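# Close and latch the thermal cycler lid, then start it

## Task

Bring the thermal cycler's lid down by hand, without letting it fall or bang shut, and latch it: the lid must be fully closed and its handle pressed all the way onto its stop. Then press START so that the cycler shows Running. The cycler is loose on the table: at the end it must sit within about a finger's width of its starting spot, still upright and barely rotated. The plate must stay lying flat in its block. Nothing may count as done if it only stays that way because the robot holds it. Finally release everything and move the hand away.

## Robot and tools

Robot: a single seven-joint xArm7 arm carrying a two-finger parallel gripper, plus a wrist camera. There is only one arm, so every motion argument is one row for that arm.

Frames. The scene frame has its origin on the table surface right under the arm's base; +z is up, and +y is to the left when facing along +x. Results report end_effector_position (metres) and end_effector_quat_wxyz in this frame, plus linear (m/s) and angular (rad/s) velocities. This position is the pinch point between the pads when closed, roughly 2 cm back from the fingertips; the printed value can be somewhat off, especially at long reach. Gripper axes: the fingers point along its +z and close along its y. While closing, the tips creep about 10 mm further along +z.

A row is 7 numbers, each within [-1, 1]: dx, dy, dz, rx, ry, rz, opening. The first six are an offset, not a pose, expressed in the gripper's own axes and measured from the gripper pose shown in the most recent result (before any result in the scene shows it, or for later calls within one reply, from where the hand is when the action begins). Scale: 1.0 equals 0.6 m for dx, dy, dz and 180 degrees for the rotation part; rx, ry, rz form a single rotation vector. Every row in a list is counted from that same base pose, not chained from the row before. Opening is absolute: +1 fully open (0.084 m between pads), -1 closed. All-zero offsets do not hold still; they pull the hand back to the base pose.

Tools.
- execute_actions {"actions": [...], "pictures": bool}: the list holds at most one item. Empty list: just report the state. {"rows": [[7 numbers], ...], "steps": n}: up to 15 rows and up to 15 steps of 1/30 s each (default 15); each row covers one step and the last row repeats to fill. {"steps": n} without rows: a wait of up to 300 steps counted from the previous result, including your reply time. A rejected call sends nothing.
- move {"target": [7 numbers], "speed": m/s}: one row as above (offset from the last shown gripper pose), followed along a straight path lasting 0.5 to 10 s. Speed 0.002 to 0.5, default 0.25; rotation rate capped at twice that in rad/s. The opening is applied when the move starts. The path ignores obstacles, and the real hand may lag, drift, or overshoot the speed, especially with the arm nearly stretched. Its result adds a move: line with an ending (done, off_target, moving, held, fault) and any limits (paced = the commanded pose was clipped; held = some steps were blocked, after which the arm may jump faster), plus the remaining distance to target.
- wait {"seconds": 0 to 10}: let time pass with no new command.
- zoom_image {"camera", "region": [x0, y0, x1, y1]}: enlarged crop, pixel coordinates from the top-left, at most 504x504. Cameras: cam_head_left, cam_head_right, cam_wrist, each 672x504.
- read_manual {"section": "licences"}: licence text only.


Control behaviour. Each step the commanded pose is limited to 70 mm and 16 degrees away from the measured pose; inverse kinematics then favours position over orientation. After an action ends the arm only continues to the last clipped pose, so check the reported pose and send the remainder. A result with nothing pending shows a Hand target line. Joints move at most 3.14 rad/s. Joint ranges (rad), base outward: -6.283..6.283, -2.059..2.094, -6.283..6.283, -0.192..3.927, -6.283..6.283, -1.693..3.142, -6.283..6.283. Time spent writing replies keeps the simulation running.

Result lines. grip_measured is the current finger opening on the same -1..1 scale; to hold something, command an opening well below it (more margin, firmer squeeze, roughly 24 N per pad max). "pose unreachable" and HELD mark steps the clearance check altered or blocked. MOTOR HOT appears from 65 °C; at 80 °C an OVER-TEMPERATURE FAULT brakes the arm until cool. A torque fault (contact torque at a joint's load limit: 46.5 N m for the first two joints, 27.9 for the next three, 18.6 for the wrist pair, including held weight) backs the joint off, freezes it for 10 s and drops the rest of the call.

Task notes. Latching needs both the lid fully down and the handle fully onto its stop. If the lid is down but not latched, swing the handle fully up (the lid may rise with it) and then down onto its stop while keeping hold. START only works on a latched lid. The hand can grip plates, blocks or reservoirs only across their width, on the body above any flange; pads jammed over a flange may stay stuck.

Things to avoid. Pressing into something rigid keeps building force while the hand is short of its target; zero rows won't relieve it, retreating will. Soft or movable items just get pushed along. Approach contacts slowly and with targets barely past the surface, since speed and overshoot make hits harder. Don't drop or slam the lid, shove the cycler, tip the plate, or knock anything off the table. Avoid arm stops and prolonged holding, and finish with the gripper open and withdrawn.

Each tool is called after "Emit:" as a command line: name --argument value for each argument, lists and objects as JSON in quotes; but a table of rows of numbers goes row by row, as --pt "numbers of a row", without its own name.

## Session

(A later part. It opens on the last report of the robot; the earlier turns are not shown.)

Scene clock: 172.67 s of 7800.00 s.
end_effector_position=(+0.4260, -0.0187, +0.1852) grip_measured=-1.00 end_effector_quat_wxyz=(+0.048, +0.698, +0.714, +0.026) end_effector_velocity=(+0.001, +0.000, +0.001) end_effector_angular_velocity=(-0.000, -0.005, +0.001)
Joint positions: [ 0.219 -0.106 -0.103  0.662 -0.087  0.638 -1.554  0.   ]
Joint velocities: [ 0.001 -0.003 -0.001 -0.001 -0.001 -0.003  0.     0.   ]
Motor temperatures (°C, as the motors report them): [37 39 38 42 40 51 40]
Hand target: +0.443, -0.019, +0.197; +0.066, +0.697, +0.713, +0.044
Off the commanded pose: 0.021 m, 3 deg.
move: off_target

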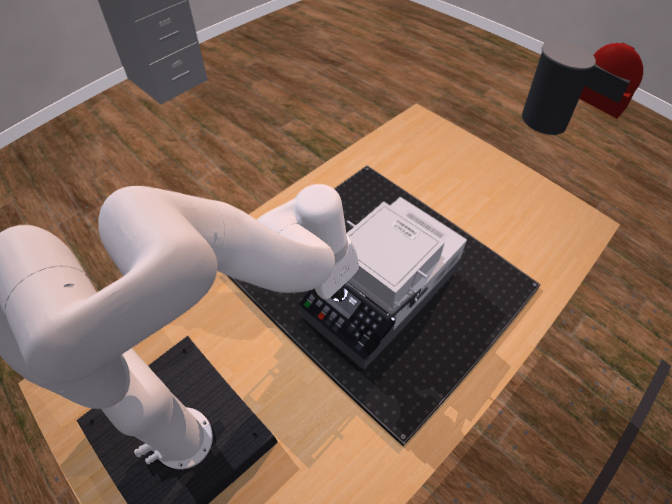

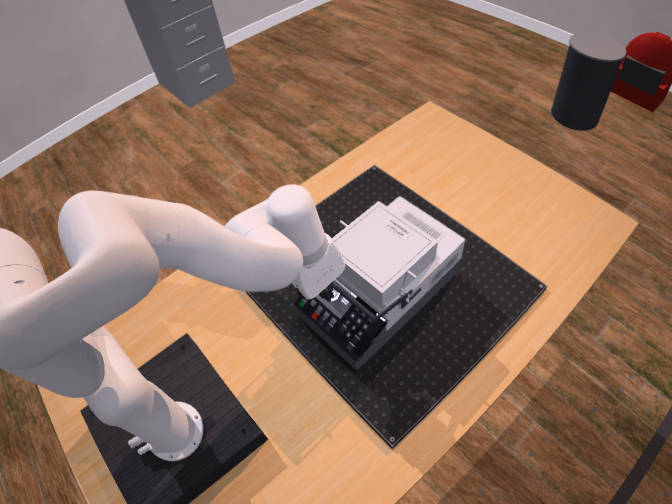

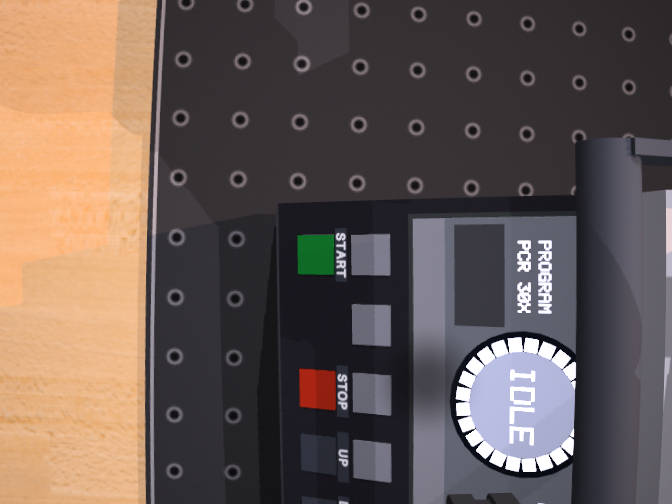

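Emit:
move --target '[0,-0.04,0,0,0,0,-1]' --speed 0.08

Emit:
move --target '[0.11,-0.035,0.06,-0.03,0,0,-1]' --speed 0.08

Scene clock: 176.17 s of 7800.00 s.
end_effector_position=(+0.4024, -0.0193, +0.1830) grip_measured=-1.00 end_effector_quat_wxyz=(+0.048, +0.698, +0.714, +0.026) end_effector_velocity=(-0.002, -0.000, -0.001) end_effector_angular_velocity=(+0.000, +0.003, -0.001)
Joint positions: [ 0.215 -0.178 -0.103  0.579 -0.1    0.625 -1.547  0.   ]
Joint velocities: [-0.001 -0.004  0.    -0.006  0.     0.001  0.001  0.   ]
Motor temperatures (°C, as the motors report them): [37 39 38 43 40 52 40]
Hand target: +0.402, -0.019, +0.183; +0.048, +0.698, +0.714, +0.026
Off the commanded pose: 0.000 m, 0 deg.
move: done

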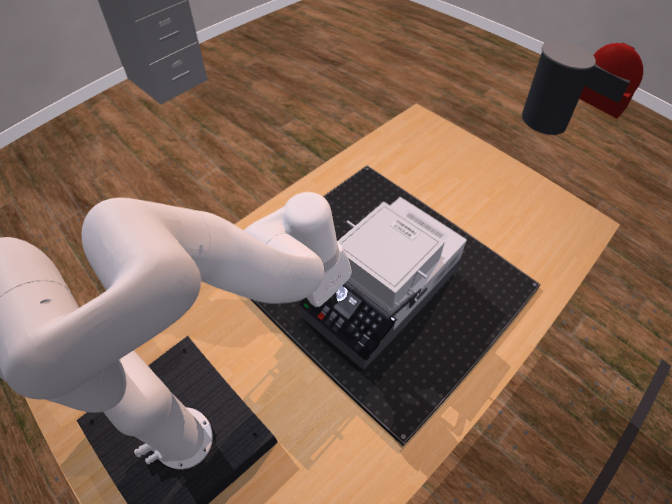

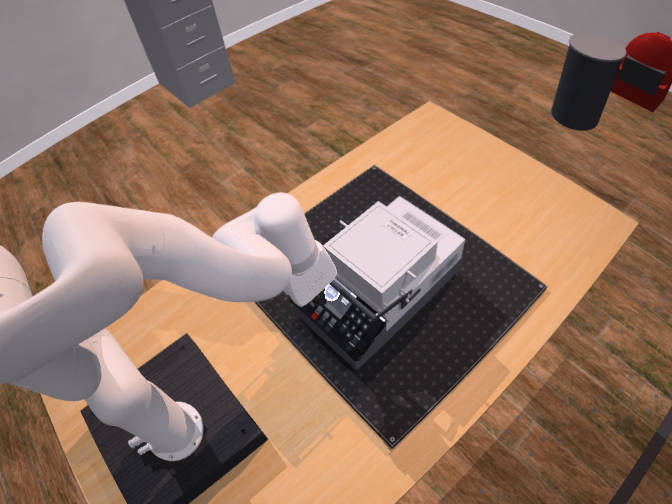

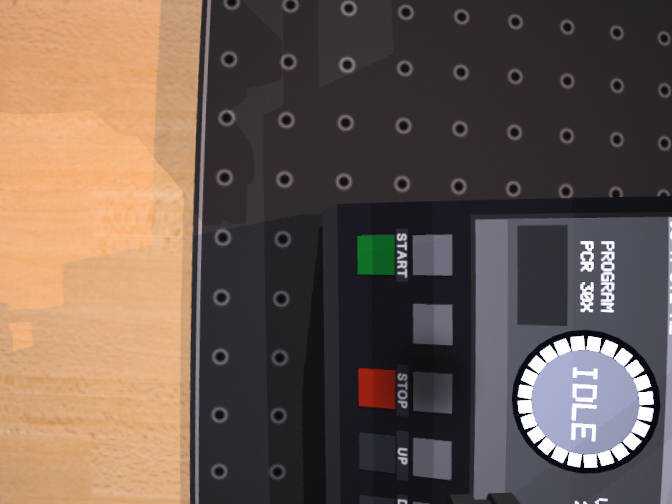

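Scene clock: 177.50 s of 7800.00 s.
end_effector_position=(+0.3841, +0.0447, +0.1431) grip_measured=-1.00 end_effector_quat_wxyz=(+0.081, +0.695, +0.712, +0.060) end_effector_velocity=(-0.001, +0.002, -0.002) end_effector_angular_velocity=(-0.003, -0.003, -0.002)
Joint positions: [ 0.252 -0.151  0.019  0.417 -0.193  0.356 -1.293  0.   ]
Joint velocities: [-0.004  0.003  0.009 -0.005 -0.016 -0.01   0.023  0.   ]
Motor temperatures (°C, as the motors report them): [37 39 38 42 40 52 40]
Hand target: +0.384, +0.045, +0.143; +0.081, +0.695, +0.712, +0.060
Off the commanded pose: 0.000 m, 0 deg.
move: done

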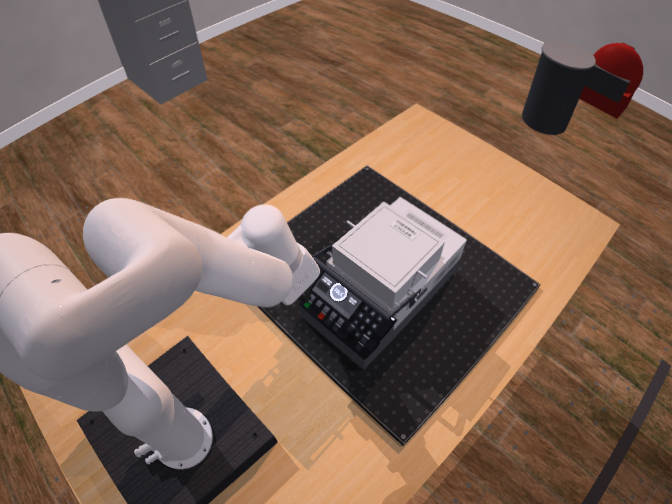

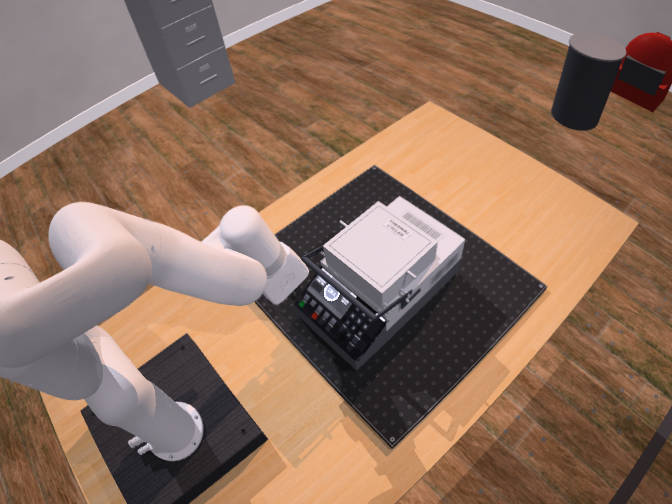

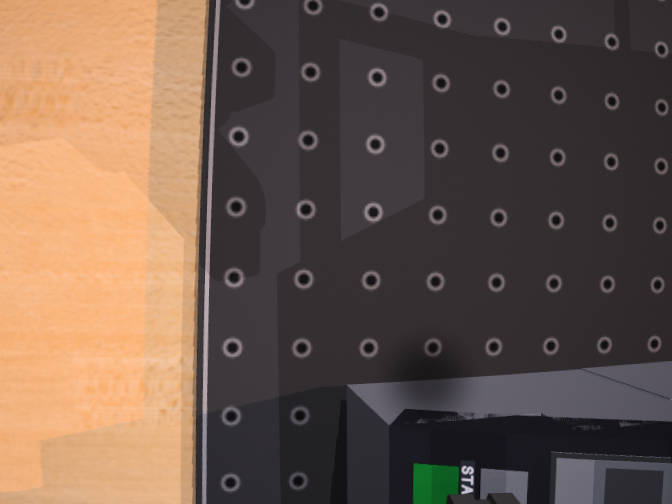

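Emit:
move --target '[0,-0.011,0.038,0,0,0,-1]' --speed 0.015

Scene clock: 180.10 s of 7800.00 s.
end_effector_position=(+0.3821, +0.0438, +0.1196) grip_measured=-1.00 end_effector_quat_wxyz=(+0.081, +0.695, +0.712, +0.060) end_effector_velocity=(+0.001, +0.000, -0.001) end_effector_angular_velocity=(-0.001, -0.003, +0.001)
Joint positions: [ 0.231 -0.075  0.024  0.402 -0.249  0.265 -1.25   0.   ]
Joint velocities: [-0.002  0.006  0.     0.002 -0.008 -0.007  0.006  0.   ]
Motor temperatures (°C, as the motors report them): [37 39 38 42 40 51 40]
Hand target: +0.382, +0.044, +0.119; +0.081, +0.695, +0.712, +0.060
Off the commanded pose: 0.000 m, 0 deg.
move: done

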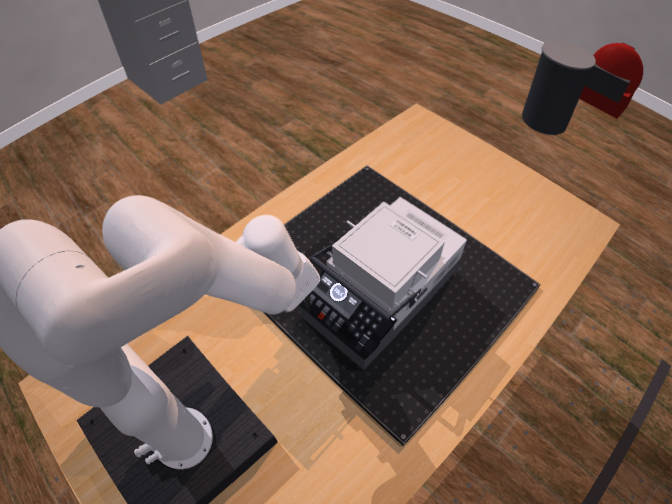

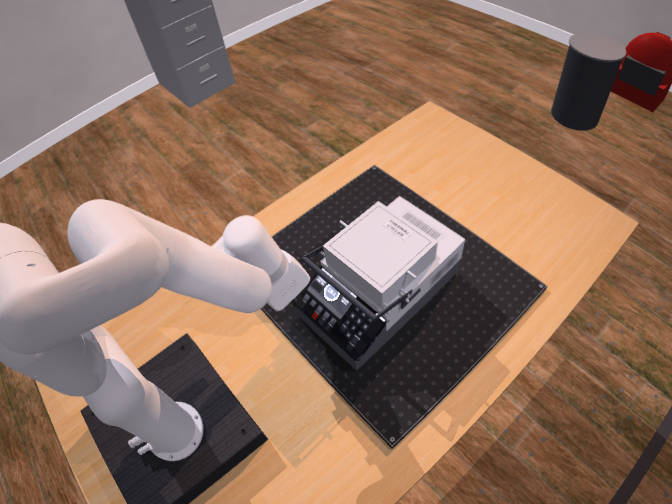

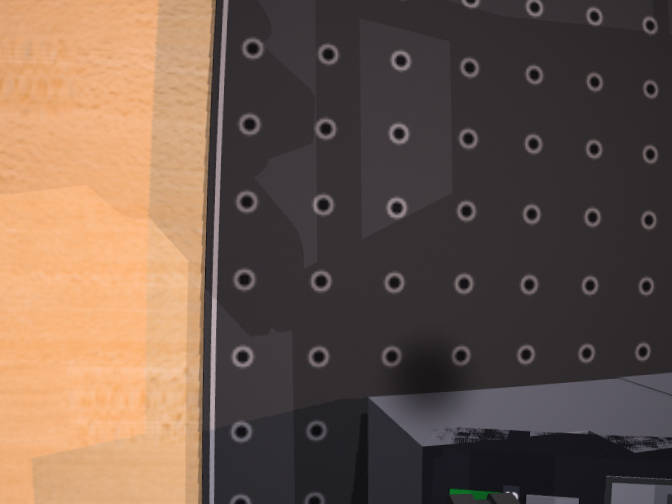

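Emit:
move --target '[0,-0.006,0.014,0,0,0,-1]' --speed 0.008

Emit:
zoom_image --camera "cam_head_left" --region '[270,250,400,350]'

Scene clock: 185.13 s of 7800.00 s.
end_effector_position=(+0.3802, +0.0435, +0.1107) grip_measured=-1.00 end_effector_quat_wxyz=(+0.081, +0.695, +0.712, +0.060) end_effector_velocity=(+0.001, +0.000, -0.000) end_effector_angular_velocity=(-0.000, -0.002, +0.000)
Joint positions: [ 0.222 -0.047  0.025  0.395 -0.281  0.231 -1.225  0.   ]
Joint velocities: [-0.001  0.002  0.     0.001 -0.005 -0.003  0.004  0.   ]
Motor temperatures (°C, as the motors report them): [37 39 38 40 40 51 40]
Hand target: +0.380, +0.043, +0.111; +0.081, +0.695, +0.712, +0.060
Off the commanded pose: 0.000 m, 0 deg.
After step 90, 0.70 s passed at rest.
move: done

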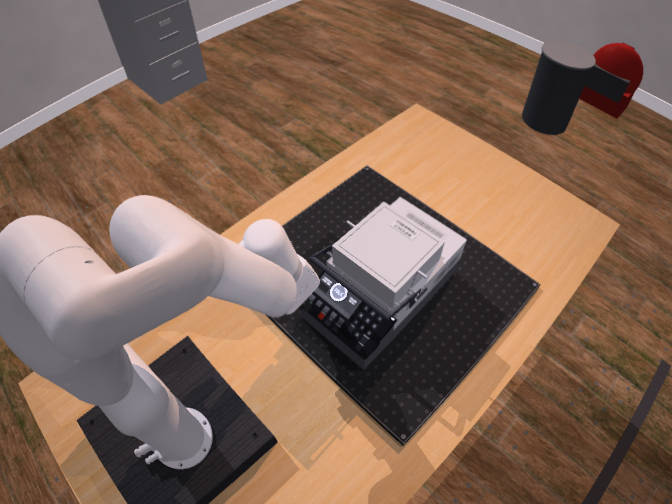

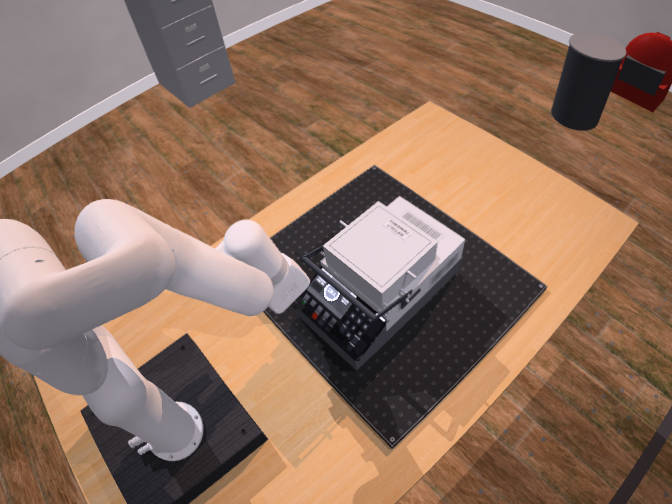

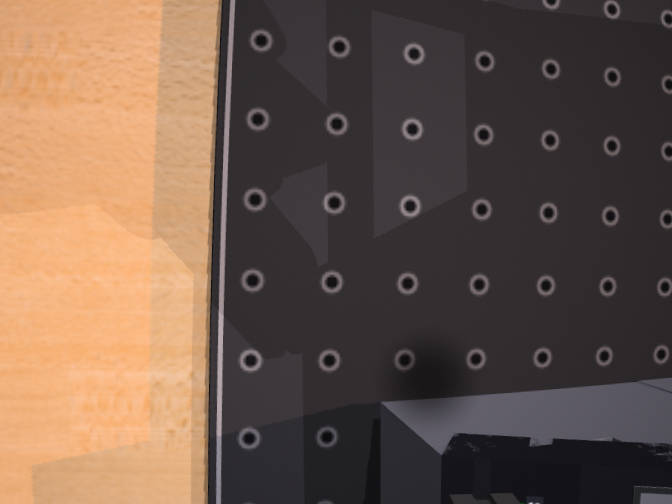

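Region (270, 250, 400, 350) of cam_head_left's 672x504 image, scaled by 3.877, with more detail than that image has; it fills the top 388 rows of this view, and the rest is white.

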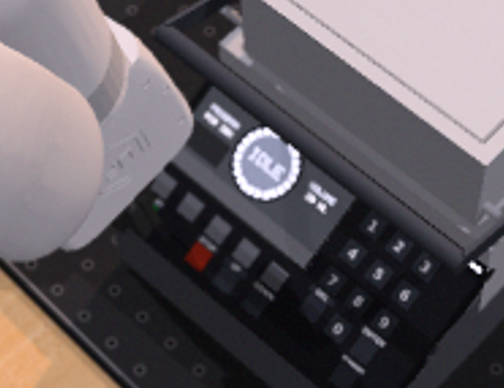

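Emit:
move --target '[0,0.002,0.016,0,0,0,-1]' --speed 0.008

Emit:
zoom_image --camera "cam_head_left" --region '[270,250,400,350]'

Scene clock: 187.23 s of 7800.00 s.
end_effector_position=(+0.3833, +0.0432, +0.1017) grip_measured=-1.00 end_effector_quat_wxyz=(+0.081, +0.695, +0.712, +0.060) end_effector_velocity=(+0.001, -0.000, -0.000) end_effector_angular_velocity=(-0.001, -0.001, +0.000)
Joint positions: [ 0.214 -0.004  0.022  0.406 -0.319  0.199 -1.196  0.   ]
Joint velocities: [-0.001  0.003 -0.001  0.002 -0.006 -0.002  0.004  0.   ]
Motor temperatures (°C, as the motors report them): [37 39 38 40 40 50 40]
Hand target: +0.383, +0.043, +0.101; +0.081, +0.695, +0.712, +0.060
Off the commanded pose: 0.000 m, 0 deg.
move: done

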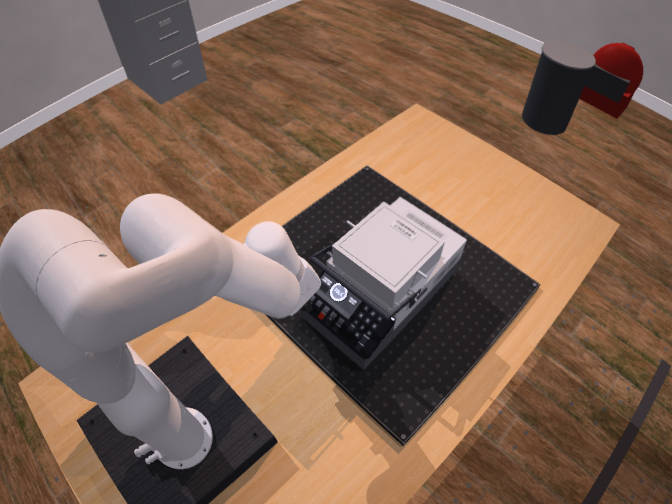

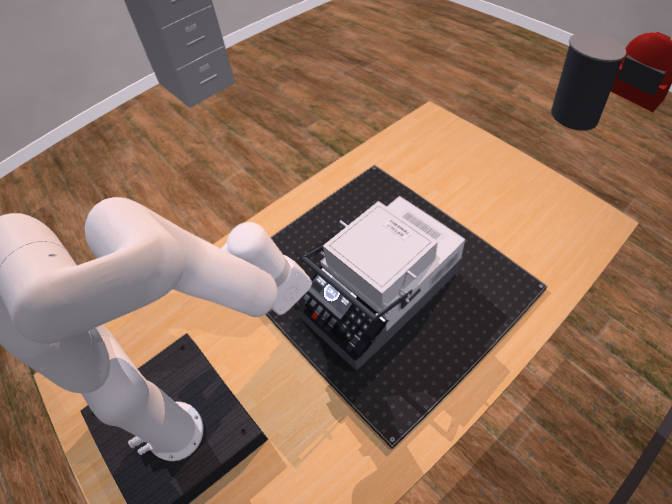

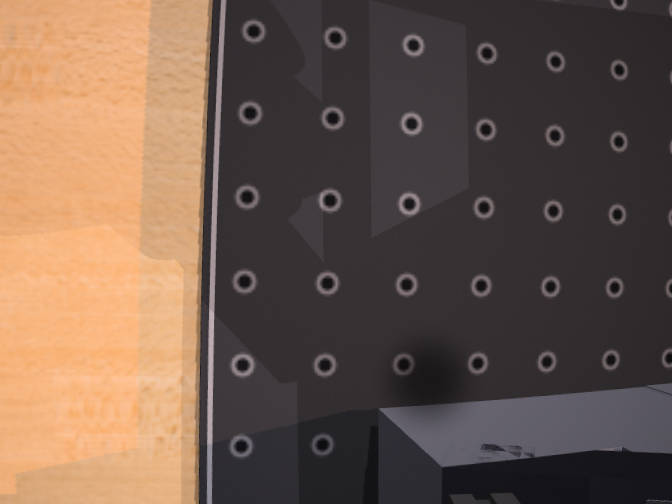

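Region (270, 250, 400, 350) of cam_head_left's 672x504 image, scaled by 3.877, with more detail than that image has; it fills the top 388 rows of this view, and the rest is white.

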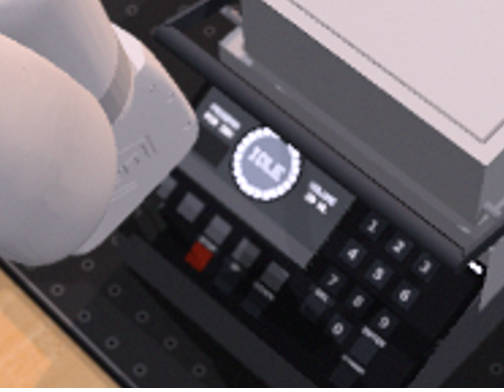

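Emit:
move --target '[0,0.006,0.018,0,0,0,-1]' --speed 0.008

Emit:
zoom_image --camera "cam_head_left" --region '[270,250,400,350]'

Scene clock: 190.20 s of 7800.00 s.
end_effector_position=(+0.3870, +0.0429, +0.0980) grip_measured=-1.00 end_effector_quat_wxyz=(+0.085, +0.694, +0.713, +0.061) end_effector_velocity=(-0.000, -0.001, +0.000) end_effector_angular_velocity=(+0.001, -0.004, -0.003)
Joint positions: [ 0.208  0.02   0.019  0.416 -0.365  0.18  -1.162  0.   ]
Joint velocities: [-0.004 -0.002 -0.001 -0.004 -0.007 -0.006  0.005  0.   ]
Motor temperatures (°C, as the motors report them): [37 39 38 40 40 50 40]
Hand target: +0.389, +0.043, +0.092; +0.081, +0.695, +0.712, +0.060
Off the commanded pose: 0.007 m, 0 deg.
move: off_target

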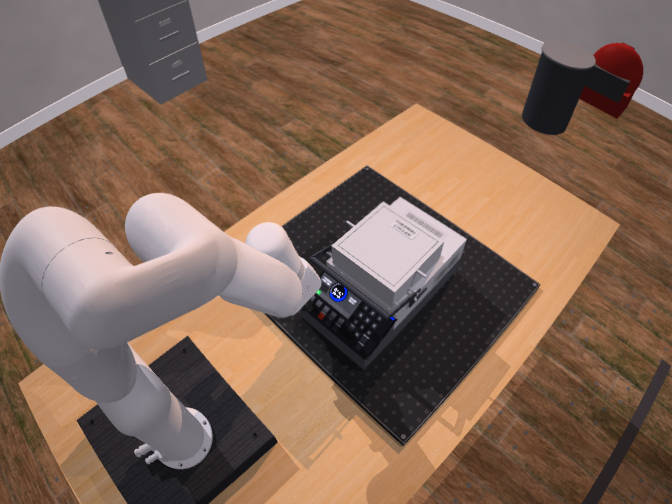

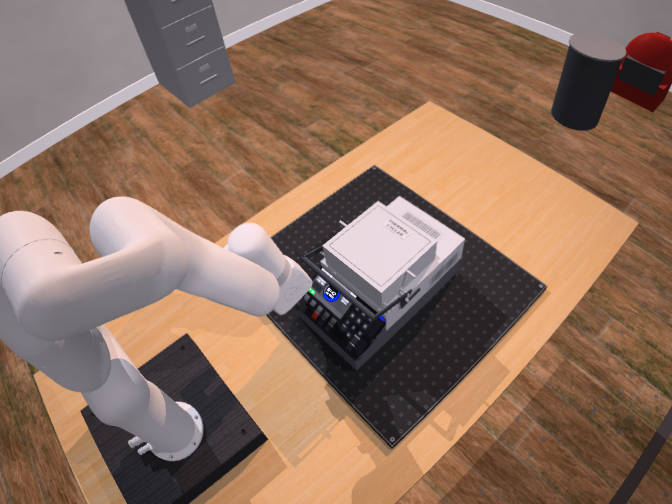

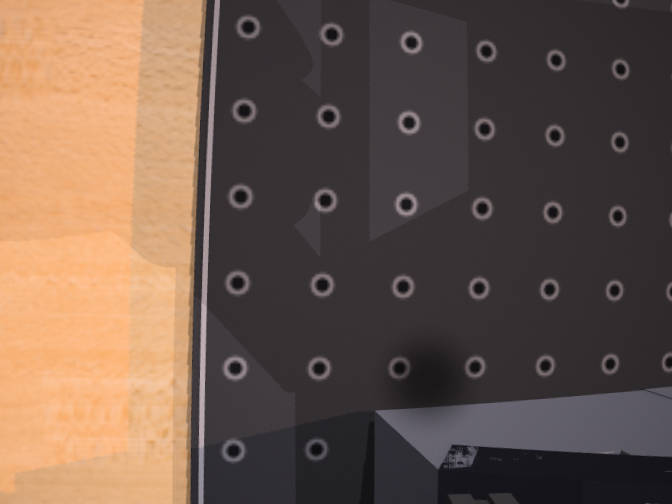

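Region (270, 250, 400, 350) of cam_head_left's 672x504 image, scaled by 3.877, with more detail than that image has; it fills the top 388 rows of this view, and the rest is white.

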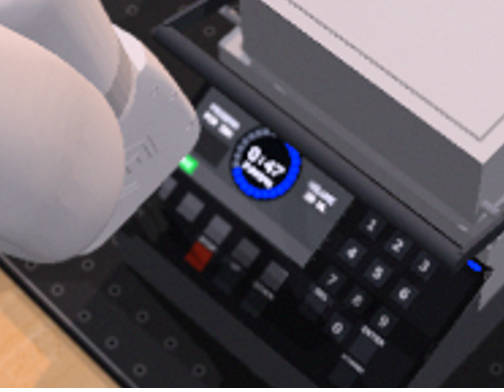

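Emit:
move --target '[0,-0.05,-0.15,0.05,0,0,-1]'

Emit:
move --target '[0.1,-0.1,-0.2,0,0,0,1]'

Emit:
zoom_image --camera "cam_head_left" --region '[270,250,400,350]'

Scene clock: 192.23 s of 7800.00 s.
end_effector_position=(+0.3392, +0.0451, +0.1797) grip_measured=-1.00 end_effector_quat_wxyz=(+0.029, +0.698, +0.715, +0.005) end_effector_velocity=(-0.000, -0.000, +0.002) end_effector_angular_velocity=(+0.001, +0.002, -0.000)
Joint positions: [ 0.277 -0.336  0.033  0.434 -0.076  0.706 -1.372  0.   ]
Joint velocities: [ 0.001 -0.006 -0.001  0.003  0.002  0.011 -0.002  0.   ]
Motor temperatures (°C, as the motors report them): [37 39 38 40 40 50 40]
Hand target: +0.339, +0.045, +0.180; +0.030, +0.698, +0.715, +0.005
Off the commanded pose: 0.000 m, 0 deg.
move: done

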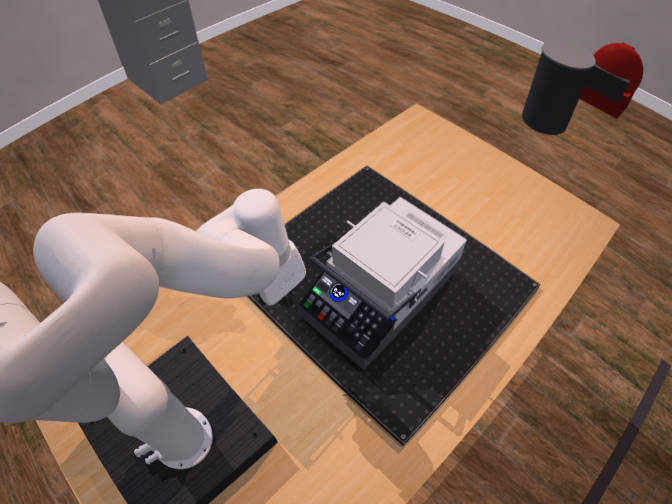

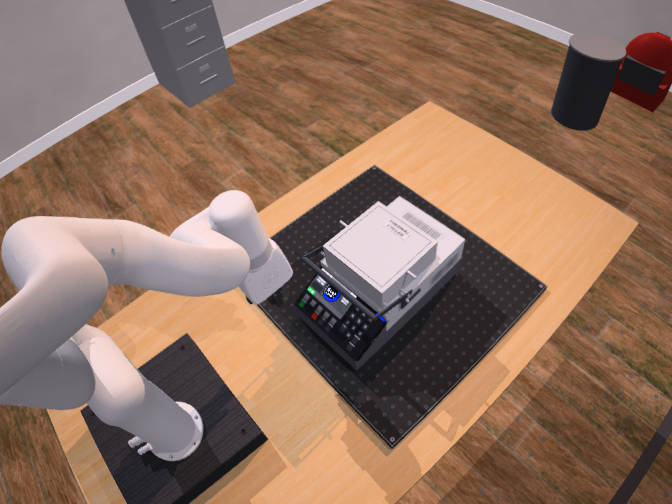

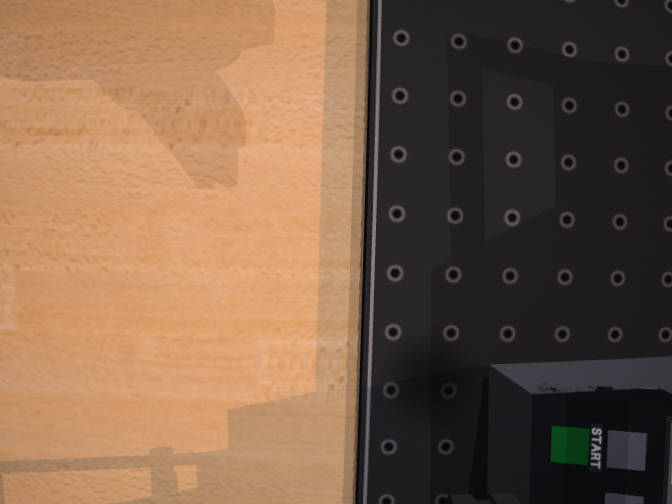

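Scene clock: 193.40 s of 7800.00 s.
end_effector_position=(+0.2719, +0.1081, +0.2941) grip_measured=+1.00 end_effector_quat_wxyz=(+0.029, +0.698, +0.716, +0.005) end_effector_velocity=(+0.000, +0.001, +0.003) end_effector_angular_velocity=(+0.003, -0.006, -0.000)
Joint positions: [ 0.412 -0.706  0.153  0.528  0.029  1.179 -1.217  0.084]
Joint velocities: [ 0.001 -0.005  0.001  0.005  0.002  0.004  0.002  0.   ]
Motor temperatures (°C, as the motors report them): [37 39 38 40 40 50 40]
Hand target: +0.272, +0.108, +0.295; +0.029, +0.698, +0.716, +0.005
Off the commanded pose: 0.001 m, 0 deg.
move: done

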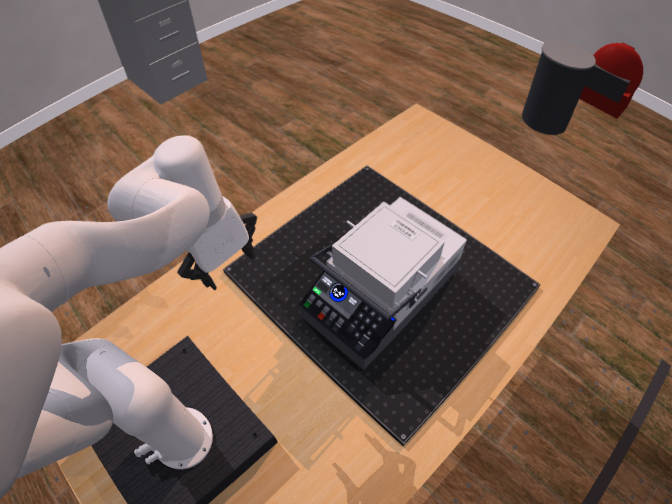

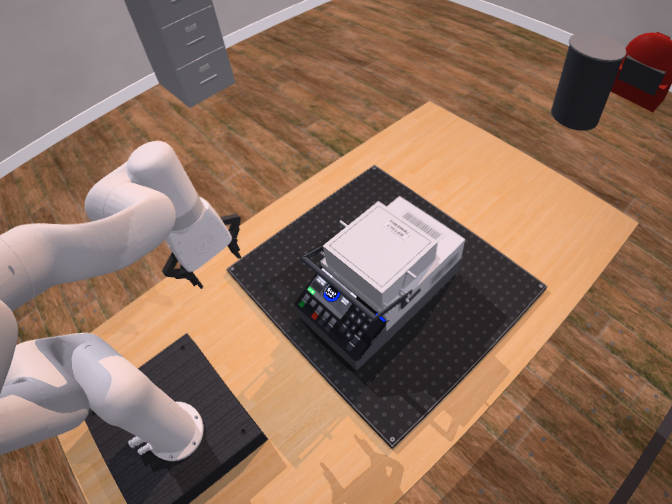

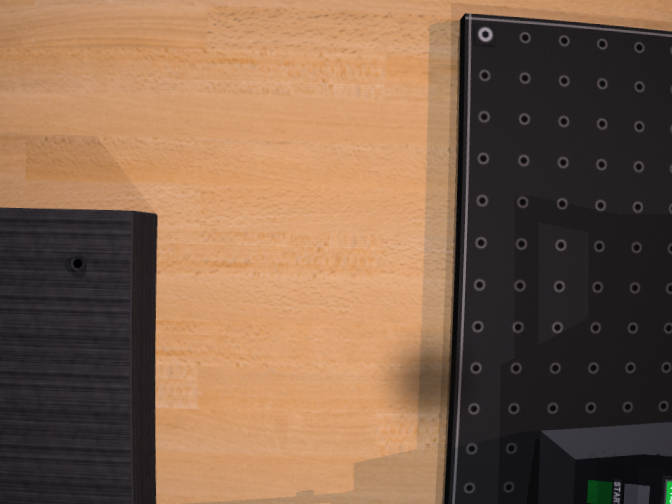

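Region (270, 250, 400, 350) of cam_head_left's 672x504 image, scaled by 3.877, with more detail than that image has; it fills the top 388 rows of this view, and the rest is white.

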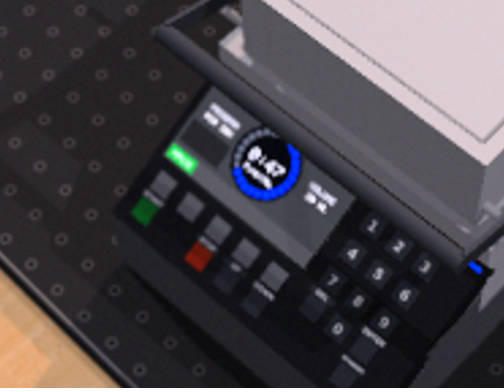

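Emit:
finished_scene --scene 1

The scene is finished: the task was done.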